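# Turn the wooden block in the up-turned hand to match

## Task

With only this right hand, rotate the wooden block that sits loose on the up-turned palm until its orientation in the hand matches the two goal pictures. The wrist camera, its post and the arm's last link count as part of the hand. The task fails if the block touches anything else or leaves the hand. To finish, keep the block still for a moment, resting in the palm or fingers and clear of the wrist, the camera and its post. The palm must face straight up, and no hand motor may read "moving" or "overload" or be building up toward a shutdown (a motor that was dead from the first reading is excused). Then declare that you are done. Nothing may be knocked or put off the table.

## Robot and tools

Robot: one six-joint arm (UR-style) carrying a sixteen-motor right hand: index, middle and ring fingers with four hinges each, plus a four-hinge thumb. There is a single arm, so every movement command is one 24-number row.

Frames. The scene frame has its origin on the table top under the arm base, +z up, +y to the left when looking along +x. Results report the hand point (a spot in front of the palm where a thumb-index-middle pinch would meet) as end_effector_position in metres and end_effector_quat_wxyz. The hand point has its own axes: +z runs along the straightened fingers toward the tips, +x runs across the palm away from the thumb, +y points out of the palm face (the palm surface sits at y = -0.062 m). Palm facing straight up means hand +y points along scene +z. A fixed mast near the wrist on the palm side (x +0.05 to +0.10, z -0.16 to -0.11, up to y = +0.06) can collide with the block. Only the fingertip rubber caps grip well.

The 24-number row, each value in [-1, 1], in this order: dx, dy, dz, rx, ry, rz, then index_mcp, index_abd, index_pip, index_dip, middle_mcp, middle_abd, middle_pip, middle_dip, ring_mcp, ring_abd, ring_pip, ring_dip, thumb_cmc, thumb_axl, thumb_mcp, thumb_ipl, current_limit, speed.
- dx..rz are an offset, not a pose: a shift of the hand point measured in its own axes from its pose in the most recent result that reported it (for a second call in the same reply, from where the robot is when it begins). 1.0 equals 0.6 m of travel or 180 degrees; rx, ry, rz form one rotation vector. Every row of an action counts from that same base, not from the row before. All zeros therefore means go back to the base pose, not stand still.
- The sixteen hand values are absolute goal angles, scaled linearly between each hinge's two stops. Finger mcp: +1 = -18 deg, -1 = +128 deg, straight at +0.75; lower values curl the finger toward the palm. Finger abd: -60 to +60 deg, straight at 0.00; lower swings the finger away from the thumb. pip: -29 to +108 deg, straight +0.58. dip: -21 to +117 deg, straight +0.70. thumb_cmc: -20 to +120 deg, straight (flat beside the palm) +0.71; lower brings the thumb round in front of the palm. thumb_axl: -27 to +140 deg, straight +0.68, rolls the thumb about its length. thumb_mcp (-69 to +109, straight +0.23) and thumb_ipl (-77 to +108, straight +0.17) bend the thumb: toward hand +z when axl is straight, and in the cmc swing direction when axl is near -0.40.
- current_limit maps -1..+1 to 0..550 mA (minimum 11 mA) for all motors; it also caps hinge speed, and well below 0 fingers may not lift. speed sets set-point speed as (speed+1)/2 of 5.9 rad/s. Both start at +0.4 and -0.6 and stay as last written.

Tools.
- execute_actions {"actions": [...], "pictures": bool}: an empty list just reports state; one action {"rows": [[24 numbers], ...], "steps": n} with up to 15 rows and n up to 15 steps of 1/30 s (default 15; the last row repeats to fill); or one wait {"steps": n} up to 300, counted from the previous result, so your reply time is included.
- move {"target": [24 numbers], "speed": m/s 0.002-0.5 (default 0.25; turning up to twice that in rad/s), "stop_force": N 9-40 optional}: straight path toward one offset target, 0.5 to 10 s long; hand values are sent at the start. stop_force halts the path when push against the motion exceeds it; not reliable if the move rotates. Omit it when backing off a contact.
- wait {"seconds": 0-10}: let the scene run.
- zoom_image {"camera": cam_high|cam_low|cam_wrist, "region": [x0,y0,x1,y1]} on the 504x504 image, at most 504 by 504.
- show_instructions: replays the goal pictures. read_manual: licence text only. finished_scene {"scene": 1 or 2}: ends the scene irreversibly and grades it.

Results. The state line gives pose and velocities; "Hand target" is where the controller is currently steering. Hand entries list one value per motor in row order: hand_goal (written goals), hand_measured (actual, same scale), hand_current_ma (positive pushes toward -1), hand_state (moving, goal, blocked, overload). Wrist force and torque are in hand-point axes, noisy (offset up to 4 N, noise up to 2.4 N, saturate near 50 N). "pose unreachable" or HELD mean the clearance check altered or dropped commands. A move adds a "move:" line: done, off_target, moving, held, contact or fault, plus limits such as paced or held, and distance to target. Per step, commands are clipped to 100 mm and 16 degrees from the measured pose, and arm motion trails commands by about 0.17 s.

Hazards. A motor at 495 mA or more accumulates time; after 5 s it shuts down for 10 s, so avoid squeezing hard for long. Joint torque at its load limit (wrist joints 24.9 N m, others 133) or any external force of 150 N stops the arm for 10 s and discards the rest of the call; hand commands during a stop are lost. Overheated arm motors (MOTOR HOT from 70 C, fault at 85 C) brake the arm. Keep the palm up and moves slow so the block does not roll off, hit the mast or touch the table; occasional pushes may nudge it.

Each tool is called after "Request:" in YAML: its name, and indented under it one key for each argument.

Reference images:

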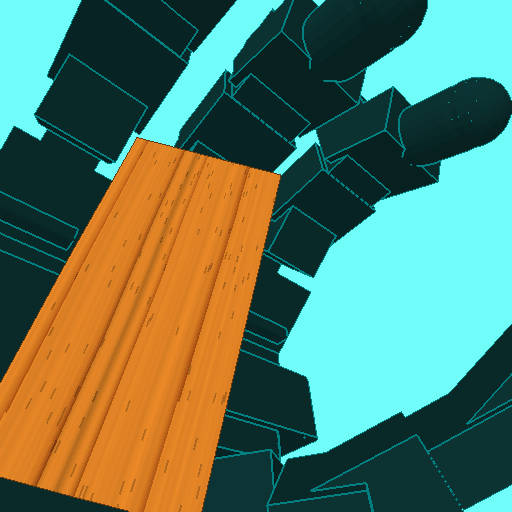

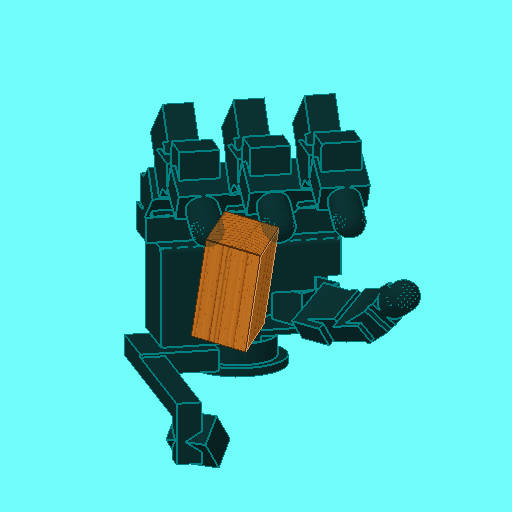

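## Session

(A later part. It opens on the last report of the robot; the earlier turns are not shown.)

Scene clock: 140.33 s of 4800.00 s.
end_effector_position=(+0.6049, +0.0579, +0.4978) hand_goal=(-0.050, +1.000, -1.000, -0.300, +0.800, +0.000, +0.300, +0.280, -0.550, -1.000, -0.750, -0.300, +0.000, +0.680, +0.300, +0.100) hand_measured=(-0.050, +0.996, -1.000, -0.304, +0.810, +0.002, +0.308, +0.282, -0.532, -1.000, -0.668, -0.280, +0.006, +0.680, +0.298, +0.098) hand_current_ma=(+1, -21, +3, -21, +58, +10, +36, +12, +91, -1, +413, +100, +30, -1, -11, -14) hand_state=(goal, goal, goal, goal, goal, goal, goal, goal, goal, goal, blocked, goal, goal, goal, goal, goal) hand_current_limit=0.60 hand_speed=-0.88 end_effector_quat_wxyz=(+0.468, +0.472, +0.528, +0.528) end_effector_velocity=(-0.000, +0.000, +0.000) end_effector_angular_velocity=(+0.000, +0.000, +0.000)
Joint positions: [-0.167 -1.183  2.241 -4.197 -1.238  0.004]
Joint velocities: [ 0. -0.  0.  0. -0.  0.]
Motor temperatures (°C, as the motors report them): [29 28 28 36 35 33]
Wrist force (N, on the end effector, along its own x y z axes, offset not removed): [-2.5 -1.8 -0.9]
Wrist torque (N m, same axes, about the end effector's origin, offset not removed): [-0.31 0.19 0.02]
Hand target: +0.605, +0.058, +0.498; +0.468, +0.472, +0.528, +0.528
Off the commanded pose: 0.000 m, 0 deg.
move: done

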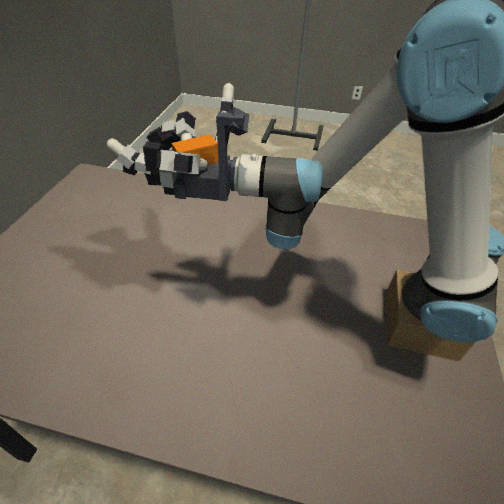

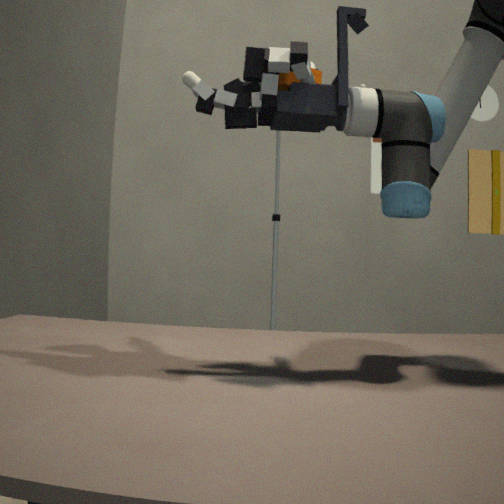

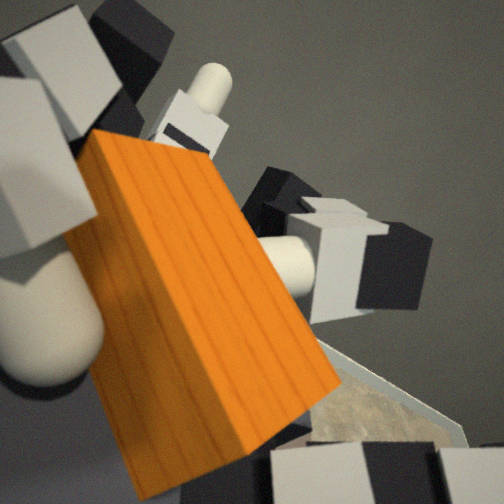

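Request:
move:
  target: [0,0,0,0,0,0,-0.3,1,-0.45,-0.1,0.8,0,0.3,0.28,-0.5,-1,-0.35,-0.2,-0.2,0.68,0.3,0.1,0.6,-0.8]

Request:
move:
  target: [0,0,0,0,0,0,-0.55,1,-0.75,0,0.8,0,0.3,0.28,-0.7,-1,-0.4,-0.4,-0.2,0.68,0.3,0.1,0.6,-0.85]

Request:
move:
  target: [0,0,0,0,0,0,-0.5,1,-0.9,0,0.8,0,0.3,0.28,-0.6,-1,-0.72,-0.4,-0.2,0.68,0.3,0.1,0.6,-0.88]

Scene clock: 148.90 s of 4800.00 s.
end_effector_position=(+0.6049, +0.0579, +0.4978) hand_goal=(-0.300, +1.000, -0.450, -0.100, +0.800, +0.000, +0.300, +0.280, -0.500, -1.000, -0.350, -0.200, -0.200, +0.680, +0.300, +0.100) hand_measured=(-0.298, +1.000, -0.456, -0.104, +0.810, +0.002, +0.308, +0.282, -0.506, -1.000, -0.356, -0.202, -0.186, +0.680, +0.298, +0.098) hand_current_ma=(+15, -3, -27, -18, +58, +10, +36, +12, -36, -1, -29, -16, +76, -1, -11, -14) hand_state=(goal, goal, goal, goal, goal, goal, goal, goal, goal, goal, goal, goal, goal, goal, goal, goal) hand_current_limit=0.60 hand_speed=-0.80 end_effector_quat_wxyz=(+0.468, +0.472, +0.528, +0.528) end_effector_velocity=(-0.000, +0.000, -0.000) end_effector_angular_velocity=(+0.000, -0.000, +0.000)
Joint positions: [-0.167 -1.183  2.241 -4.197 -1.238  0.004]
Joint velocities: [ 0.     0.     0.    -0.001  0.     0.   ]
Motor temperatures (°C, as the motors report them): [29 28 28 36 35 33]
Wrist force (N, on the end effector, along its own x y z axes, offset not removed): [-1.7 -1.3 -0.5]
Wrist torque (N m, same axes, about the end effector's origin, offset not removed): [-0.29 0.01 -0.22]
Hand target: +0.605, +0.058, +0.498; +0.468, +0.472, +0.528, +0.528
Off the commanded pose: 0.000 m, 0 deg.
After step 90, 4.17 s passed at rest.
move: done

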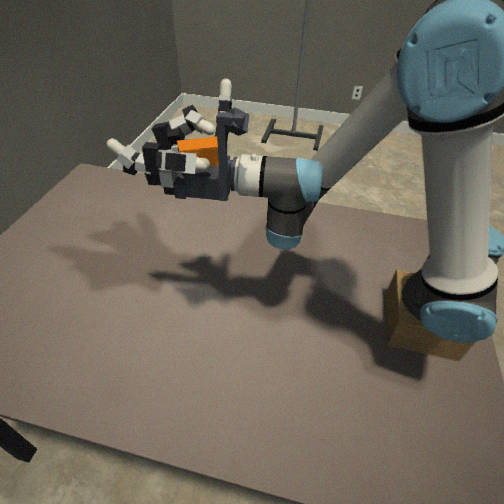

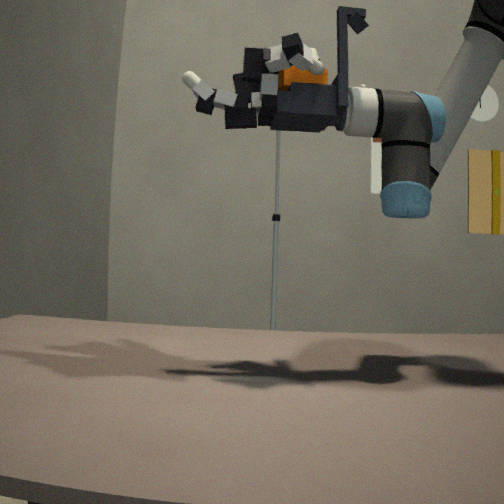

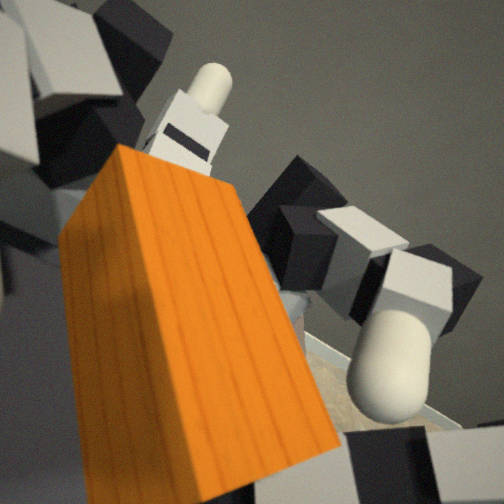

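Scene clock: 149.67 s of 4800.00 s.
end_effector_position=(+0.6049, +0.0579, +0.4978) hand_goal=(-0.550, +1.000, -0.750, +0.000, +0.800, +0.000, +0.300, +0.280, -0.700, -1.000, -0.400, -0.400, -0.200, +0.680, +0.300, +0.100) hand_measured=(-0.312, +1.000, -0.540, +0.006, +0.810, +0.002, +0.308, +0.282, -0.636, -1.000, -0.384, -0.362, -0.204, +0.672, +0.310, +0.098) hand_current_ma=(+440, -3, +440, +28, +58, +10, +36, +12, +341, -1, +84, +203, -26, -54, +64, -14) hand_state=(blocked, goal, blocked, goal, goal, goal, goal, goal, blocked, goal, goal, blocked, goal, goal, goal, goal) hand_current_limit=0.60 hand_speed=-0.85 end_effector_quat_wxyz=(+0.468, +0.472, +0.528, +0.528) end_effector_velocity=(-0.000, +0.001, -0.001) end_effector_angular_velocity=(+0.001, +0.002, +0.001)
Joint positions: [-0.167 -1.183  2.241 -4.197 -1.238  0.004]
Joint velocities: [0.001 0.    0.001 0.001 0.    0.   ]
Motor temperatures (°C, as the motors report them): [29 28 28 36 35 33]
Wrist force (N, on the end effector, along its own x y z axes, offset not removed): [-0.4 -1.3 -0.6]
Wrist torque (N m, same axes, about the end effector's origin, offset not removed): [-0.36 -0.06 0.06]
Hand target: +0.605, +0.058, +0.498; +0.468, +0.472, +0.528, +0.528
Off the commanded pose: 0.000 m, 0 deg.
move: done

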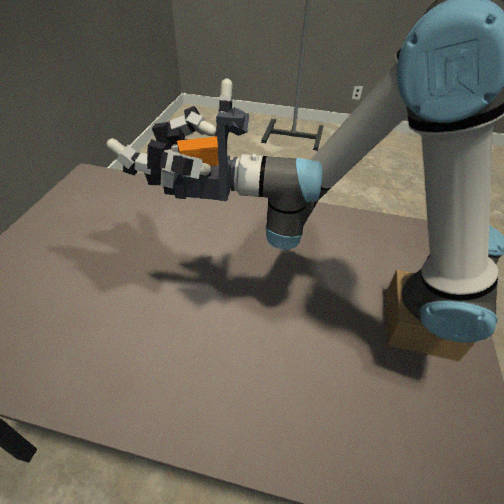

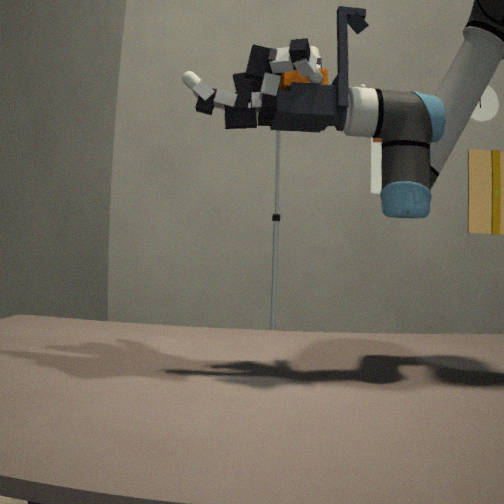

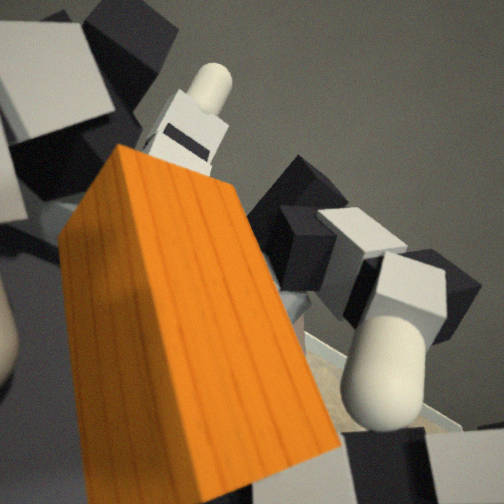

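Scene clock: 150.70 s of 4800.00 s.
end_effector_position=(+0.6049, +0.0579, +0.4978) hand_goal=(-0.500, +1.000, -0.900, +0.000, +0.800, +0.000, +0.300, +0.280, -0.600, -1.000, -0.720, -0.400, -0.200, +0.680, +0.300, +0.100) hand_measured=(-0.312, +1.000, -0.540, +0.006, +0.810, +0.002, +0.308, +0.282, -0.576, -1.000, -0.538, -0.378, -0.204, +0.672, +0.310, +0.098) hand_current_ma=(+440, -3, +440, +28, +58, +10, +36, +12, +125, -1, +438, +112, -26, -54, +64, -14) hand_state=(blocked, goal, blocked, goal, goal, goal, goal, goal, blocked, goal, blocked, blocked, goal, goal, goal, goal) hand_current_limit=0.60 hand_speed=-0.88 end_effector_quat_wxyz=(+0.468, +0.472, +0.528, +0.528) end_effector_velocity=(+0.000, +0.001, +0.001) end_effector_angular_velocity=(-0.001, -0.002, +0.001)
Joint positions: [-0.167 -1.183  2.241 -4.197 -1.238  0.004]
Joint velocities: [ 0.001  0.    -0.001 -0.001  0.    -0.001]
Motor temperatures (°C, as the motors report them): [29 28 28 36 35 33]
Wrist force (N, on the end effector, along its own x y z axes, offset not removed): [-0.9 -0.1 -0.6]
Wrist torque (N m, same axes, about the end effector's origin, offset not removed): [-0.12 0.05 0.08]
Hand target: +0.605, +0.058, +0.498; +0.468, +0.472, +0.528, +0.528
Off the commanded pose: 0.000 m, 0 deg.
move: done

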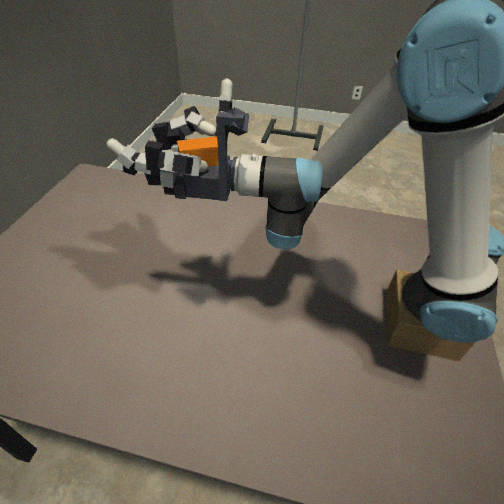

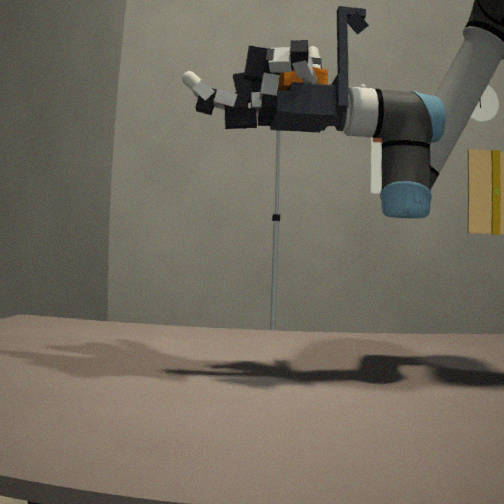

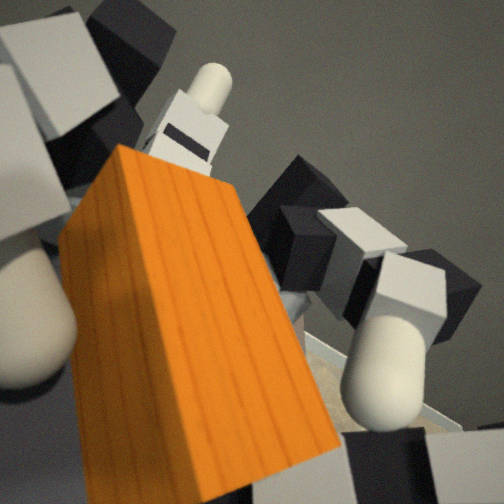

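Request:
move:
  target: [0,0,0,0,0,0,-0.36,1,-0.6,0,0.8,0,0.3,0.28,-0.53,-1,-0.7,-0.5,0.5,0.68,0.5,0.1,0.6,-0.75]

Request:
move:
  target: [0,0,0,0,0,0,-0.2,1,-1,0,0.8,0,0.3,0.28,-0.53,-1,-0.7,-0.5,0.5,0.68,0.5,0.1,0.7,-0.88]

Scene clock: 156.83 s of 4800.00 s.
end_effector_position=(+0.6049, +0.0579, +0.4978) hand_goal=(-0.360, +1.000, -0.600, +0.000, +0.800, +0.000, +0.300, +0.280, -0.530, -1.000, -0.700, -0.500, +0.500, +0.680, +0.500, +0.100) hand_measured=(-0.358, +1.000, -0.598, +0.002, +0.810, +0.002, +0.308, +0.282, -0.524, -1.000, -0.646, -0.470, +0.508, +0.676, +0.500, +0.098) hand_current_ma=(+11, -3, +7, +13, +59, +10, +36, +12, +37, -1, +267, +158, +46, -33, -4, -11) hand_state=(goal, goal, goal, goal, goal, goal, goal, goal, goal, goal, blocked, blocked, goal, goal, goal, goal) hand_current_limit=0.60 hand_speed=-0.75 end_effector_quat_wxyz=(+0.468, +0.472, +0.528, +0.528) end_effector_velocity=(-0.000, +0.000, +0.001) end_effector_angular_velocity=(-0.000, -0.002, +0.001)
Joint positions: [-0.167 -1.183  2.241 -4.197 -1.238  0.004]
Joint velocities: [ 0.001 -0.    -0.    -0.002  0.     0.   ]
Motor temperatures (°C, as the motors report them): [29 28 28 36 35 33]
Wrist force (N, on the end effector, along its own x y z axes, offset not removed): [-1.2 -2.0 -1.0]
Wrist torque (N m, same axes, about the end effector's origin, offset not removed): [-0.41 0.03 0.03]
Hand target: +0.605, +0.058, +0.498; +0.468, +0.472, +0.528, +0.528
Off the commanded pose: 0.000 m, 0 deg.
After step 90, 1.70 s passed at rest.
move: done

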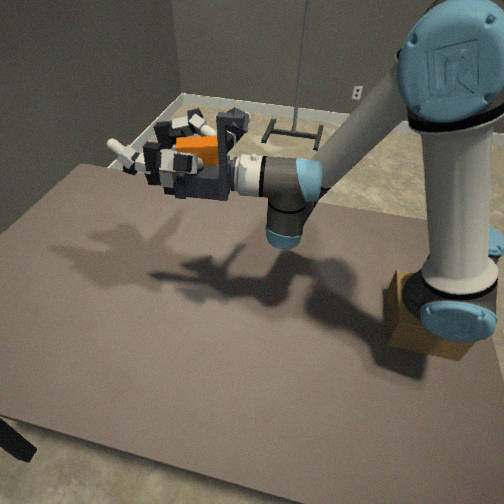

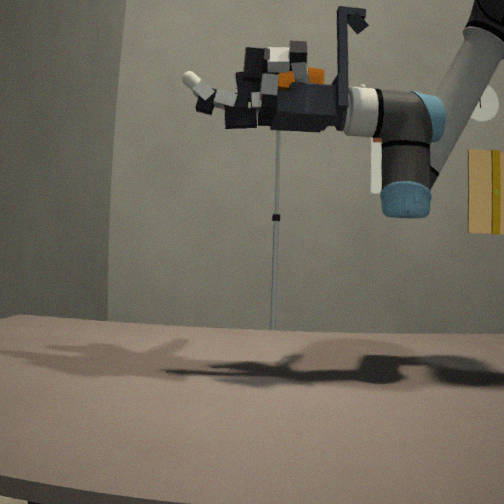

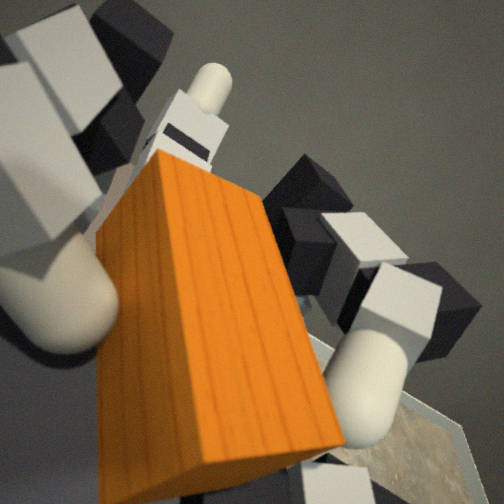

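Scene clock: 158.07 s of 4800.00 s.
end_effector_position=(+0.6049, +0.0579, +0.4978) hand_goal=(-0.200, +1.000, -1.000, +0.000, +0.800, +0.000, +0.300, +0.280, -0.530, -1.000, -0.700, -0.500, +0.500, +0.680, +0.500, +0.100) hand_measured=(-0.192, +1.000, -0.818, +0.020, +0.810, +0.002, +0.308, +0.282, -0.524, -1.000, -0.646, -0.470, +0.508, +0.676, +0.500, +0.098) hand_current_ma=(+46, -3, +467, +100, +59, +10, +36, +12, +37, -1, +267, +155, +46, -33, -4, -11) hand_state=(goal, goal, blocked, goal, goal, goal, goal, goal, goal, goal, blocked, blocked, goal, goal, goal, goal) hand_current_limit=0.70 hand_speed=-0.88 end_effector_quat_wxyz=(+0.468, +0.472, +0.528, +0.528) end_effector_velocity=(-0.001, -0.000, -0.001) end_effector_angular_velocity=(+0.000, +0.003, -0.000)
Joint positions: [-0.167 -1.183  2.241 -4.197 -1.238  0.004]
Joint velocities: [-0.     0.     0.003 -0.001 -0.    -0.   ]
Motor temperatures (°C, as the motors report them): [29 28 28 36 35 33]
Wrist force (N, on the end effector, along its own x y z axes, offset not removed): [-2.3 -0.1 -0.6]
Wrist torque (N m, same axes, about the end effector's origin, offset not removed): [-0.16 0.15 0.01]
Hand target: +0.605, +0.058, +0.498; +0.468, +0.472, +0.528, +0.528
Off the commanded pose: 0.000 m, 0 deg.
move: done

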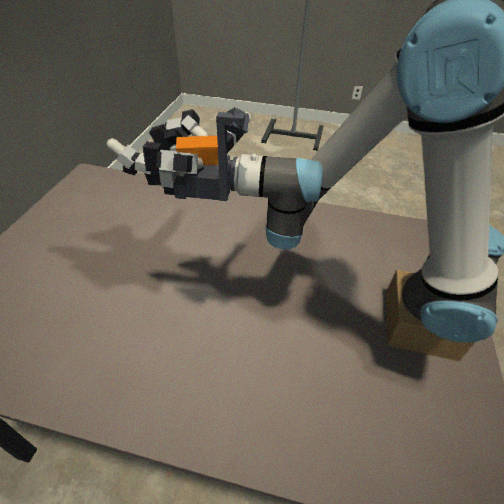

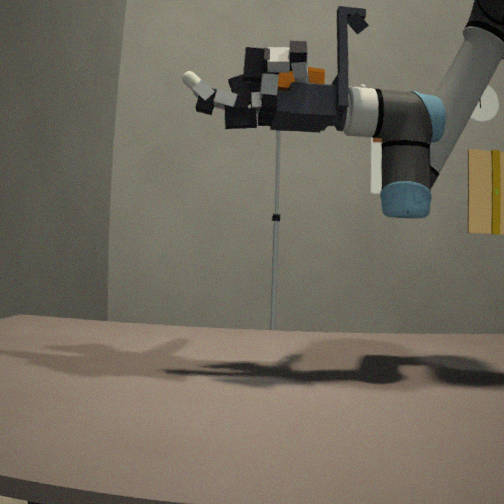

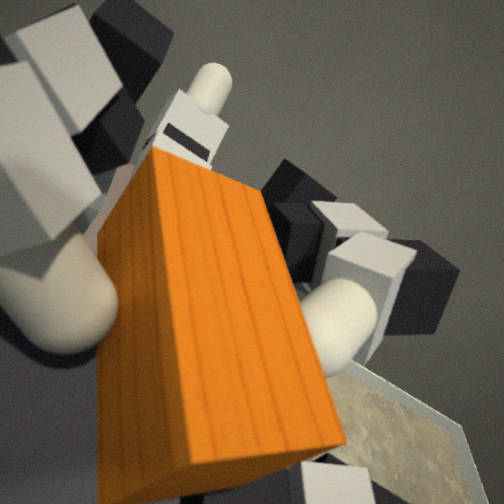

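Request:
move:
  target: [0,0,0,0,0,0,-0.3,1,-0.5,0,0.8,0,0.3,0.28,-0.53,-1,-0.7,-0.5,0.8,0.68,0.7,0.1,0.7,-0.75]

Request:
move:
  target: [0,0,0,0,0,0,-0.62,1,-0.55,0,0.8,0,0.3,0.28,-0.53,-1,-0.7,-0.5,0.8,0.68,0.7,0.1,0.7,-0.8]

Request:
move:
  target: [0,0,0,0,0,0,-0.55,1,-1,0,0.8,0,0.3,0.28,-0.53,-1,-0.7,-0.5,0.8,0.68,0.7,0.1,0.7,-0.85]

Request:
move:
  target: [0,0,0,0,0,0,-0.15,1,-1,0.05,0.8,0,0.3,0.28,-0.53,-1,-0.7,-0.5,0.8,0.68,0.7,0.1,0.7,-0.9]

Scene clock: 164.27 s of 4800.00 s.
end_effector_position=(+0.6049, +0.0579, +0.4978) hand_goal=(-0.300, +1.000, -0.500, +0.000, +0.800, +0.000, +0.300, +0.280, -0.530, -1.000, -0.700, -0.500, +0.800, +0.680, +0.700, +0.100) hand_measured=(-0.298, +1.000, -0.506, +0.002, +0.810, +0.002, +0.308, +0.282, -0.524, -1.000, -0.646, -0.470, +0.808, +0.676, +0.698, +0.098) hand_current_ma=(+15, -2, -28, +13, +59, +10, +36, +12, +37, -1, +267, +155, +41, -33, -19, -11) hand_state=(goal, goal, goal, goal, goal, goal, goal, goal, goal, goal, blocked, blocked, goal, goal, goal, goal) hand_current_limit=0.70 hand_speed=-0.75 end_effector_quat_wxyz=(+0.468, +0.472, +0.528, +0.528) end_effector_velocity=(-0.000, +0.000, -0.000) end_effector_angular_velocity=(+0.000, +0.001, +0.000)
Joint positions: [-0.167 -1.183  2.241 -4.197 -1.238  0.004]
Joint velocities: [ 0.    -0.     0.001 -0.    -0.     0.   ]
Motor temperatures (°C, as the motors report them): [29 28 28 36 35 33]
Wrist force (N, on the end effector, along its own x y z axes, offset not removed): [-1.3 -1.2 -1.9]
Wrist torque (N m, same axes, about the end effector's origin, offset not removed): [-0.15 0.03 0.10]
Hand target: +0.605, +0.058, +0.498; +0.468, +0.472, +0.528, +0.528
Off the commanded pose: 0.000 m, 0 deg.
After step 90, 2.27 s passed at rest.
move: done

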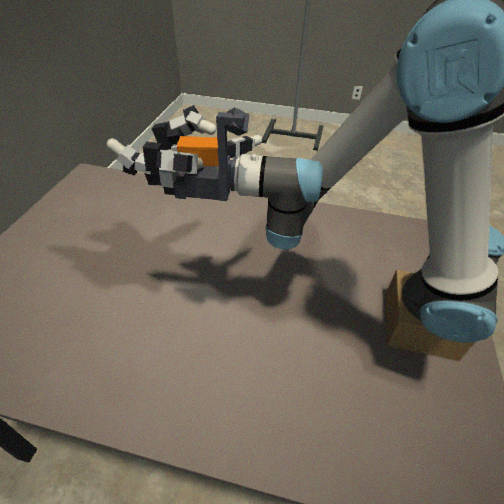

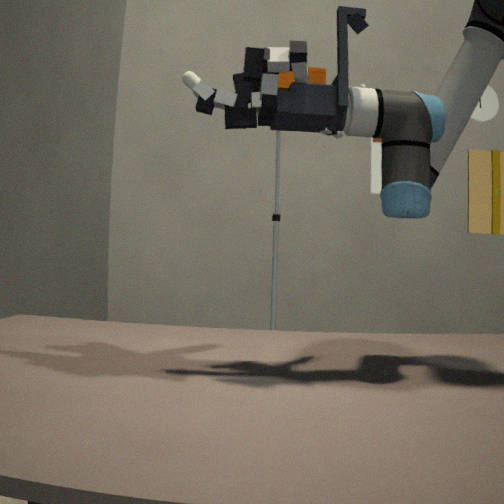

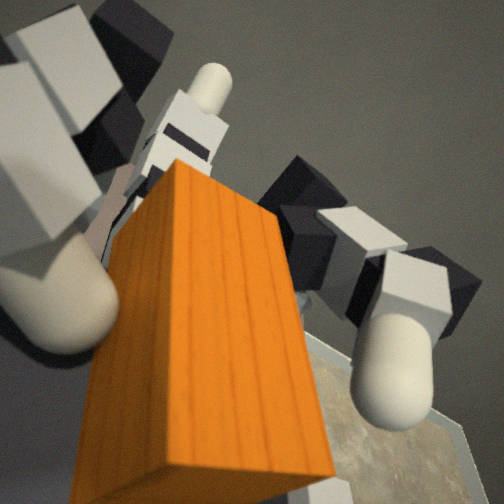

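Scene clock: 165.20 s of 4800.00 s.
end_effector_position=(+0.6049, +0.0579, +0.4978) hand_goal=(-0.620, +1.000, -0.550, +0.000, +0.800, +0.000, +0.300, +0.280, -0.530, -1.000, -0.700, -0.500, +0.800, +0.680, +0.700, +0.100) hand_measured=(-0.614, +1.000, -0.548, +0.002, +0.810, +0.002, +0.308, +0.282, -0.524, -1.000, -0.646, -0.470, +0.810, +0.676, +0.698, +0.098) hand_current_ma=(+38, -2, +6, +13, +59, +10, +36, +12, +37, -1, +267, +155, +51, -33, -19, -11) hand_state=(goal, goal, goal, goal, goal, goal, goal, goal, goal, goal, blocked, blocked, goal, goal, goal, goal) hand_current_limit=0.70 hand_speed=-0.80 end_effector_quat_wxyz=(+0.468, +0.472, +0.528, +0.528) end_effector_velocity=(-0.000, +0.001, -0.001) end_effector_angular_velocity=(+0.001, +0.001, +0.001)
Joint positions: [-0.167 -1.183  2.241 -4.197 -1.238  0.004]
Joint velocities: [ 0.001  0.001  0.001 -0.     0.     0.   ]
Motor temperatures (°C, as the motors report them): [29 28 28 36 35 33]
Wrist force (N, on the end effector, along its own x y z axes, offset not removed): [-1.9 -1.1 -0.1]
Wrist torque (N m, same axes, about the end effector's origin, offset not removed): [-0.38 0.11 0.04]
Hand target: +0.605, +0.058, +0.498; +0.468, +0.472, +0.528, +0.528
Off the commanded pose: 0.000 m, 0 deg.
move: done

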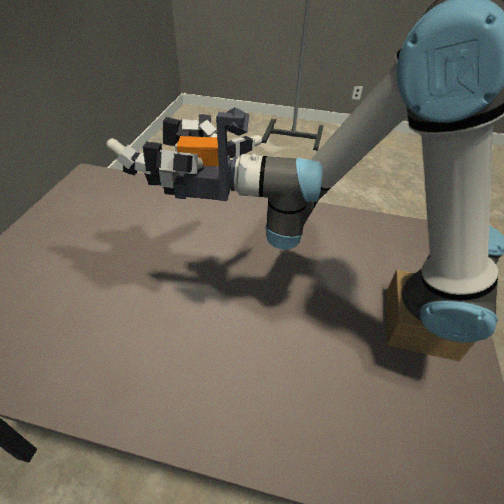

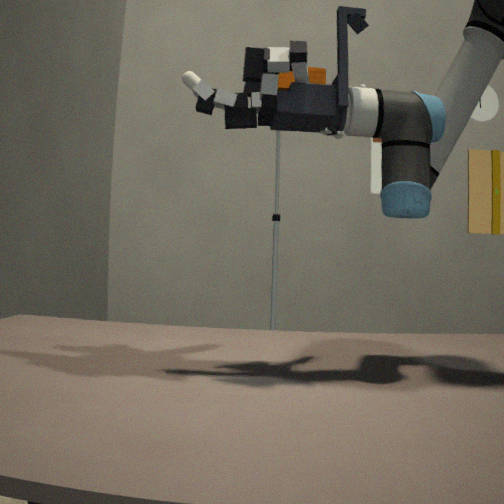

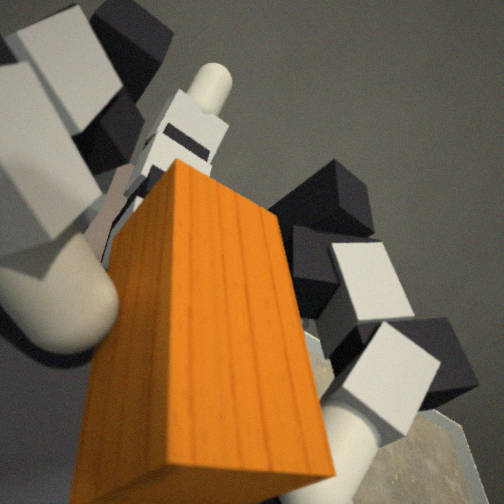

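Scene clock: 166.30 s of 4800.00 s.
end_effector_position=(+0.6049, +0.0579, +0.4978) hand_goal=(-0.550, +1.000, -1.000, +0.000, +0.800, +0.000, +0.300, +0.280, -0.530, -1.000, -0.700, -0.500, +0.800, +0.680, +0.700, +0.100) hand_measured=(-0.550, +1.000, -0.796, +0.020, +0.810, +0.002, +0.308, +0.282, -0.522, -1.000, -0.648, -0.482, +0.810, +0.676, +0.698, +0.098) hand_current_ma=(+4, -2, +467, +106, +59, +10, +36, +12, +45, -1, +266, +89, +51, -33, -19, -11) hand_state=(goal, goal, blocked, blocked, goal, goal, goal, goal, goal, goal, blocked, goal, goal, goal, goal, goal) hand_current_limit=0.70 hand_speed=-0.85 end_effector_quat_wxyz=(+0.468, +0.472, +0.528, +0.528) end_effector_velocity=(+0.000, -0.001, -0.000) end_effector_angular_velocity=(+0.001, +0.001, -0.001)
Joint positions: [-0.167 -1.183  2.241 -4.197 -1.238  0.004]
Joint velocities: [-0.001 -0.     0.001  0.     0.     0.   ]
Motor temperatures (°C, as the motors report them): [29 28 28 36 35 33]
Wrist force (N, on the end effector, along its own x y z axes, offset not removed): [-2.0 -0.4 0.8]
Wrist torque (N m, same axes, about the end effector's origin, offset not removed): [-0.41 0.08 -0.02]
Hand target: +0.605, +0.058, +0.498; +0.468, +0.472, +0.528, +0.528
Off the commanded pose: 0.000 m, 0 deg.
move: done

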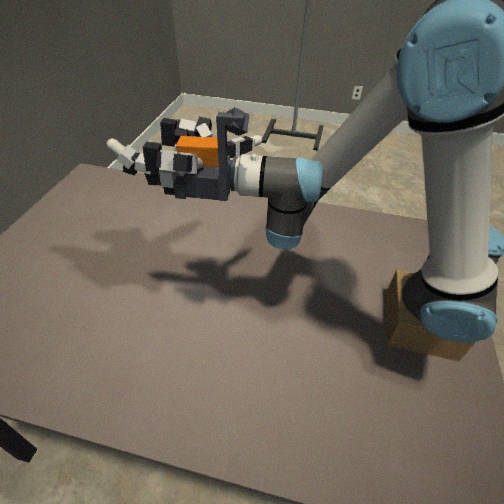

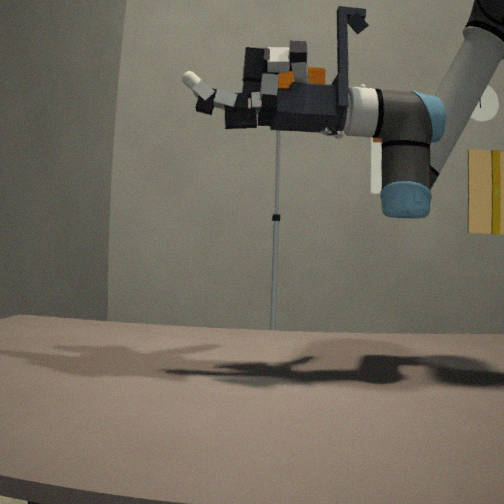

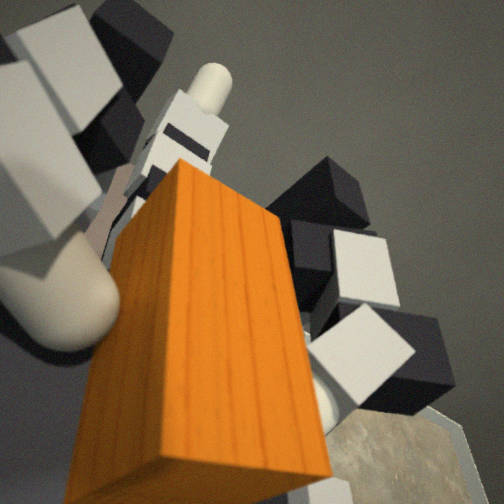

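Scene clock: 168.27 s of 4800.00 s.
end_effector_position=(+0.6049, +0.0579, +0.4978) hand_goal=(-0.150, +1.000, -1.000, +0.050, +0.800, +0.000, +0.300, +0.280, -0.530, -1.000, -0.700, -0.500, +0.800, +0.680, +0.700, +0.100) hand_measured=(-0.154, +0.992, -0.902, +0.080, +0.810, +0.002, +0.308, +0.282, -0.520, -1.000, -0.650, -0.498, +0.810, +0.676, +0.698, +0.098) hand_current_ma=(-24, -32, +467, +152, +59, +10, +36, +12, +58, +0, +257, +9, +51, -33, -19, -11) hand_state=(goal, goal, blocked, blocked, goal, goal, goal, goal, goal, goal, blocked, goal, goal, goal, goal, goal) hand_current_limit=0.70 hand_speed=-0.90 end_effector_quat_wxyz=(+0.468, +0.472, +0.528, +0.528) end_effector_velocity=(+0.000, -0.000, +0.000) end_effector_angular_velocity=(-0.000, -0.001, -0.001)
Joint positions: [-0.167 -1.183  2.241 -4.197 -1.238  0.004]
Joint velocities: [-0.001  0.    -0.    -0.     0.    -0.   ]
Motor temperatures (°C, as the motors report them): [29 28 28 36 35 33]
Wrist force (N, on the end effector, along its own x y z axes, offset not removed): [-2.5 -0.2 0.0]
Wrist torque (N m, same axes, about the end effector's origin, offset not removed): [-0.26 0.18 -0.08]
Hand target: +0.605, +0.058, +0.498; +0.468, +0.472, +0.528, +0.528
Off the commanded pose: 0.000 m, 0 deg.
move: done

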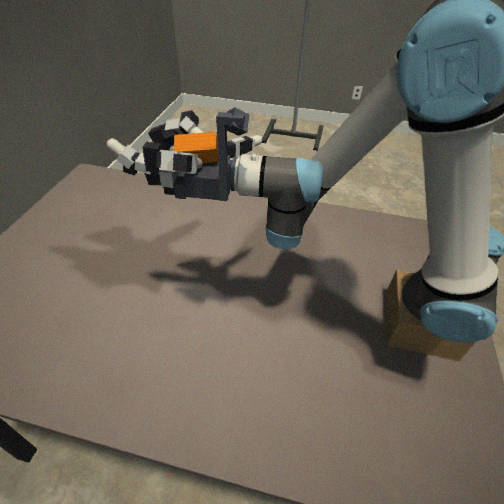

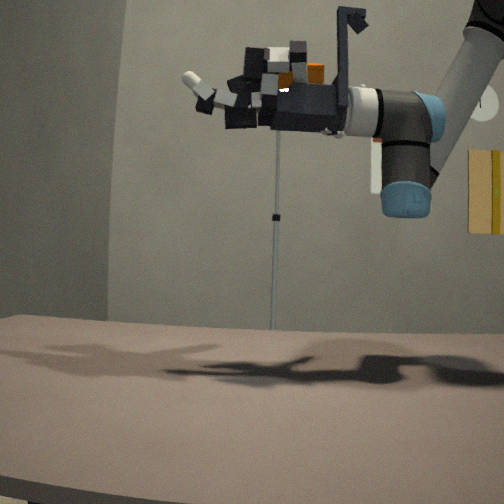

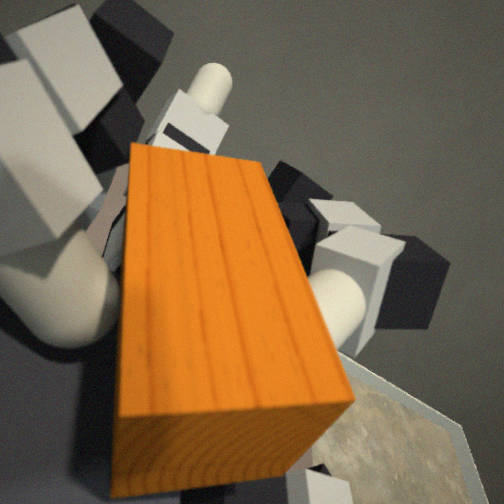

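Request:
move:
  target: [0,0,0,0,0,0,0,1,-1,0.1,0.3,0,0.3,0.28,-0.25,-1,-0.75,-0.5,-0.2,-0.3,0.1,-0.3,0.7,-0.85]

Request:
move:
  target: [0,0,0,0,0,0,0,1,-1,0.1,-0.05,0,0.5,0.5,-0.25,-1,-0.75,-0.5,-0.3,-0.3,-0.1,-0.85,0.7,-0.85]

Request:
zoom_image:
  camera: "cam_high"
  region: [110,70,270,230]

Scene clock: 179.70 s of 4800.00 s.
end_effector_position=(+0.6049, +0.0579, +0.4978) hand_goal=(+0.000, +1.000, -1.000, +0.100, +0.300, +0.000, +0.300, +0.280, -0.250, -1.000, -0.750, -0.500, -0.200, -0.300, +0.100, -0.300) hand_measured=(+0.020, +0.992, -0.912, +0.140, +0.326, +0.002, +0.308, +0.282, -0.298, -0.970, -0.718, -0.496, -0.192, -0.298, +0.102, -0.298) hand_current_ma=(+106, -32, +449, +204, +143, +10, +36, +12, -255, +130, +162, +20, +46, +16, +15, +8) hand_state=(goal, goal, blocked, blocked, blocked, goal, goal, goal, blocked, blocked, blocked, goal, goal, goal, goal, goal) hand_current_limit=0.70 hand_speed=-0.85 end_effector_quat_wxyz=(+0.468, +0.472, +0.528, +0.528) end_effector_velocity=(+0.000, -0.000, -0.000) end_effector_angular_velocity=(-0.000, -0.000, -0.000)
Joint positions: [-0.167 -1.183  2.241 -4.197 -1.238  0.004]
Joint velocities: [-0.     0.001 -0.001 -0.     0.    -0.   ]
Motor temperatures (°C, as the motors report them): [29 28 28 36 35 33]
Wrist force (N, on the end effector, along its own x y z axes, offset not removed): [-2.2 -0.9 -1.9]
Wrist torque (N m, same axes, about the end effector's origin, offset not removed): [-0.06 0.13 -0.08]
Hand target: +0.605, +0.058, +0.498; +0.468, +0.472, +0.528, +0.528
Off the commanded pose: 0.000 m, 0 deg.
After step 90, 4.97 s passed at rest.
move: done

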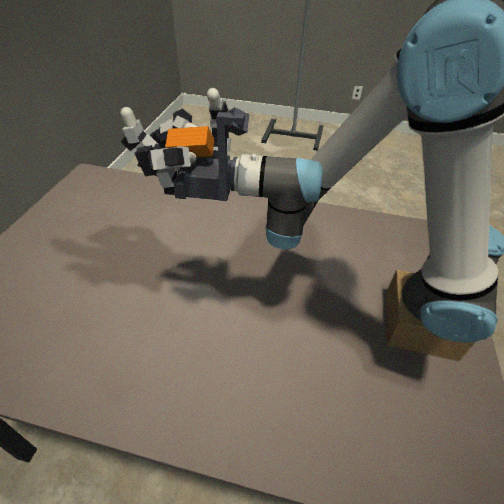

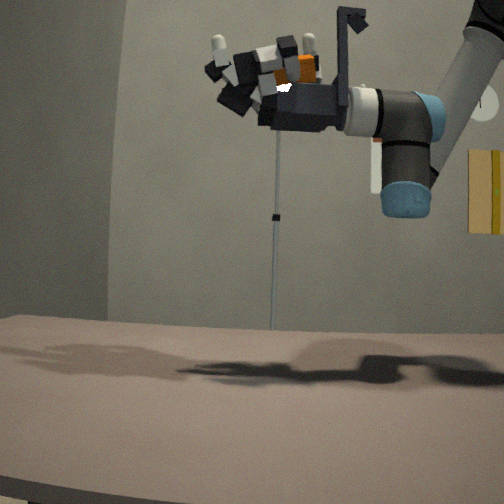

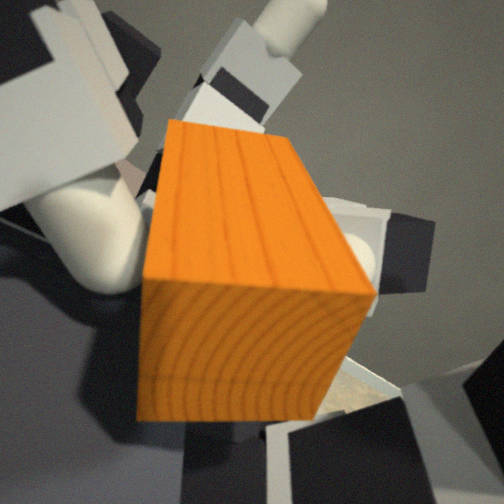

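Scene clock: 181.93 s of 4800.00 s.
end_effector_position=(+0.6049, +0.0579, +0.4978) hand_goal=(+0.000, +1.000, -1.000, +0.100, -0.050, +0.000, +0.500, +0.500, -0.250, -1.000, -0.750, -0.500, -0.300, -0.300, -0.100, -0.850) hand_measured=(+0.020, +0.988, -0.912, +0.140, -0.030, +0.002, +0.500, +0.498, -0.294, -0.964, -0.716, -0.496, -0.280, -0.310, -0.078, -0.812) hand_current_ma=(+106, -54, +449, +204, +107, +10, -4, -13, -239, +162, +176, +18, +105, -65, +145, +261) hand_state=(goal, goal, blocked, blocked, goal, goal, goal, goal, blocked, blocked, blocked, goal, goal, goal, blocked, blocked) hand_current_limit=0.70 hand_speed=-0.85 end_effector_quat_wxyz=(+0.468, +0.472, +0.528, +0.528) end_effector_velocity=(+0.000, -0.001, +0.000) end_effector_angular_velocity=(+0.000, -0.000, -0.001)
Joint positions: [-0.167 -1.183  2.241 -4.197 -1.238  0.004]
Joint velocities: [-0.001 -0.     0.     0.     0.     0.   ]
Motor temperatures (°C, as the motors report them): [29 28 28 36 35 33]
Wrist force (N, on the end effector, along its own x y z axes, offset not removed): [-1.2 -2.3 -0.7]
Wrist torque (N m, same axes, about the end effector's origin, offset not removed): [-0.41 -0.01 -0.02]
Hand target: +0.605, +0.058, +0.498; +0.468, +0.472, +0.528, +0.528
Off the commanded pose: 0.000 m, 0 deg.
move: done

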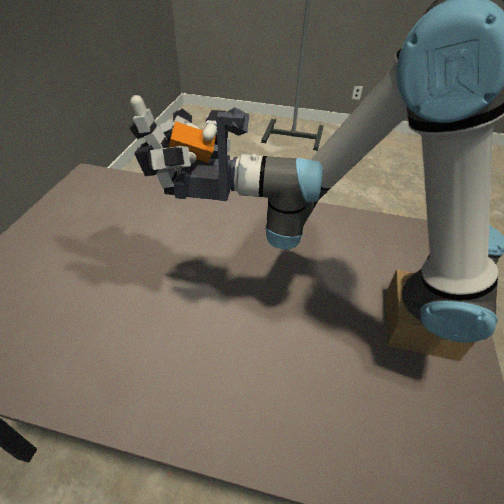

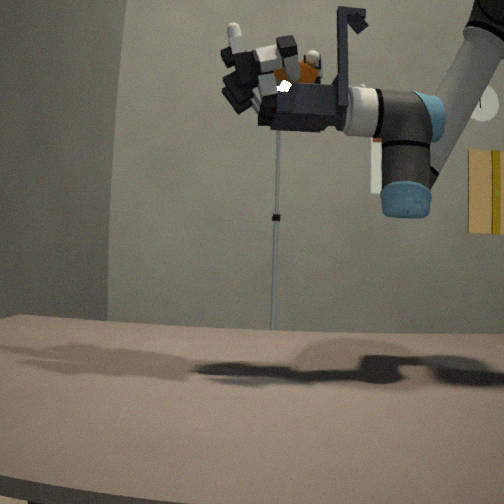

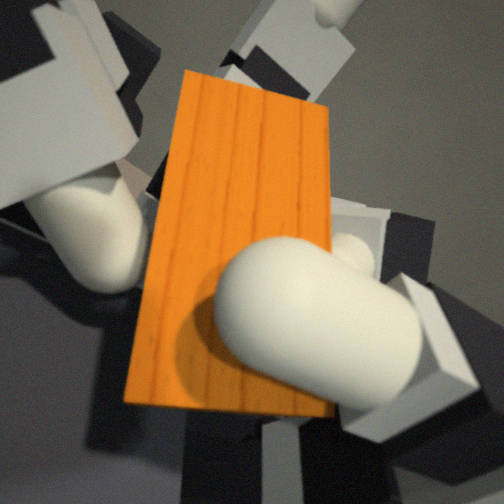

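Region (110, 70, 270, 230) of cam_high's 504x504 image, scaled by 3.150, with more detail than that image has.

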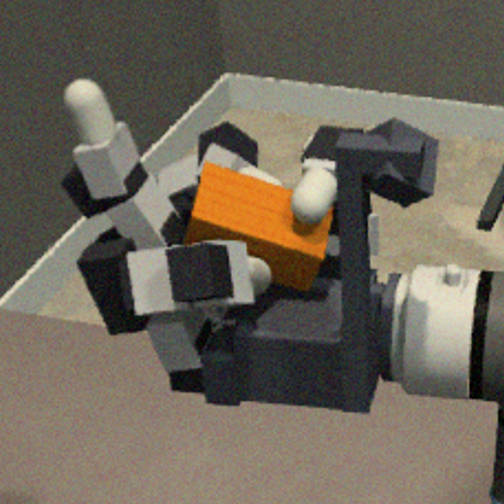

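Request:
move:
  target: [0,0,0,0,0,0,0.03,1,-1,0.22,0,0,0.5,0.5,-0.27,-1,-0.8,-0.68,-0.4,-0.3,-0.05,-0.75,0.7,-0.9]

Scene clock: 191.73 s of 4800.00 s.
end_effector_position=(+0.6049, +0.0579, +0.4978) hand_goal=(+0.030, +1.000, -1.000, +0.220, +0.000, +0.000, +0.500, +0.500, -0.270, -1.000, -0.800, -0.680, -0.400, -0.300, -0.050, -0.750) hand_measured=(+0.036, +0.994, -0.944, +0.230, +0.006, +0.002, +0.500, +0.498, -0.288, -0.980, -0.782, -0.672, -0.380, -0.302, -0.038, -0.746) hand_current_ma=(+37, -25, +287, +53, +32, +10, -4, -13, -95, +92, +87, +43, +106, -8, +79, +33) hand_state=(goal, goal, blocked, goal, goal, goal, goal, goal, goal, blocked, goal, goal, goal, goal, goal, goal) hand_current_limit=0.70 hand_speed=-0.90 end_effector_quat_wxyz=(+0.468, +0.472, +0.528, +0.528) end_effector_velocity=(+0.000, +0.000, -0.001) end_effector_angular_velocity=(-0.000, +0.001, +0.000)
Joint positions: [-0.167 -1.183  2.241 -4.197 -1.238  0.004]
Joint velocities: [ 0.     0.001  0.     0.     0.    -0.001]
Motor temperatures (°C, as the motors report them): [29 28 28 36 35 33]
Wrist force (N, on the end effector, along its own x y z axes, offset not removed): [-1.4 -1.4 -1.2]
Wrist torque (N m, same axes, about the end effector's origin, offset not removed): [-0.23 -0.01 -0.06]
Hand target: +0.605, +0.058, +0.498; +0.468, +0.472, +0.528, +0.528
Off the commanded pose: 0.000 m, 0 deg.
After step 90, 5.80 s passed at rest.
move: done

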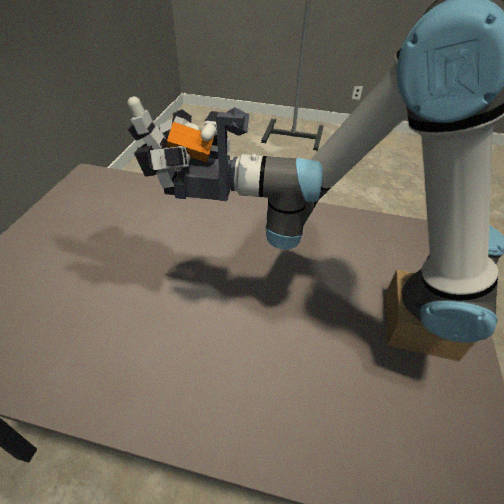

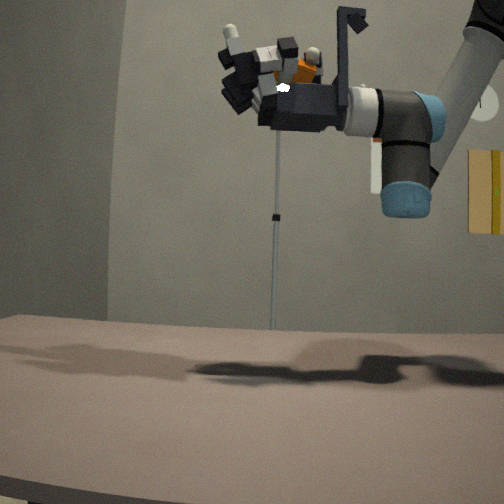

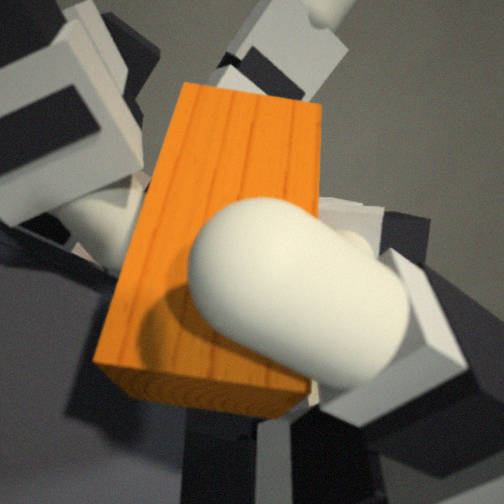

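Request:
move:
  target: [0,0,0,0,0,0,-0.03,1,-1,0.24,-0.05,0,0.5,0.5,-0.19,-1,-0.82,-0.72,-0.42,-0.3,-0.07,-0.77,0.7,-0.9]

Scene clock: 195.93 s of 4800.00 s.
end_effector_position=(+0.6049, +0.0579, +0.4978) hand_goal=(-0.030, +1.000, -1.000, +0.240, -0.050, +0.000, +0.500, +0.500, -0.190, -1.000, -0.820, -0.720, -0.420, -0.300, -0.070, -0.770) hand_measured=(+0.014, +1.000, -0.950, +0.252, -0.030, +0.002, +0.500, +0.498, -0.202, -0.984, -0.814, -0.716, -0.386, -0.302, -0.038, -0.746) hand_current_ma=(+247, -1, +252, +56, +107, +10, -4, -13, -67, +70, +27, +17, +181, -9, +209, +163) hand_state=(blocked, goal, blocked, goal, blocked, goal, goal, goal, goal, goal, goal, goal, blocked, goal, blocked, blocked) hand_current_limit=0.70 hand_speed=-0.90 end_effector_quat_wxyz=(+0.468, +0.472, +0.528, +0.528) end_effector_velocity=(-0.000, +0.000, -0.000) end_effector_angular_velocity=(+0.000, +0.000, +0.000)
Joint positions: [-0.167 -1.183  2.241 -4.197 -1.238  0.004]
Joint velocities: [ 0.    -0.     0.001 -0.    -0.     0.   ]
Motor temperatures (°C, as the motors report them): [29 28 28 36 35 33]
Wrist force (N, on the end effector, along its own x y z axes, offset not removed): [-1.3 -0.4 -0.8]
Wrist torque (N m, same axes, about the end effector's origin, offset not removed): [-0.17 0.01 0.01]
Hand target: +0.605, +0.058, +0.498; +0.468, +0.472, +0.528, +0.528
Off the commanded pose: 0.000 m, 0 deg.
After step 90, 0.50 s passed at rest.
move: done

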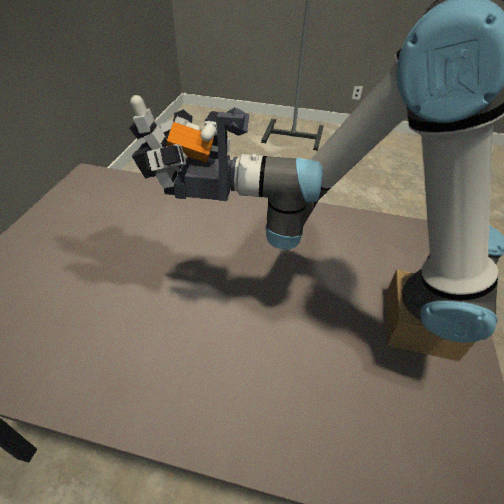

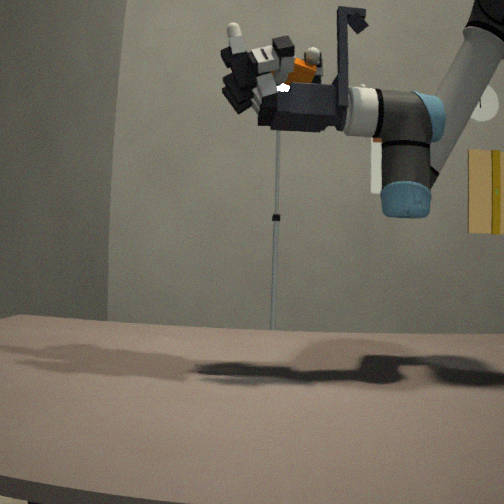

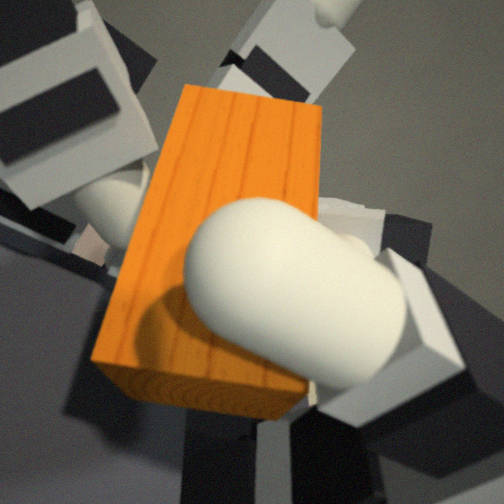

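Request:
finished_scene:
  scene: 1

The scene is finished: the task was done.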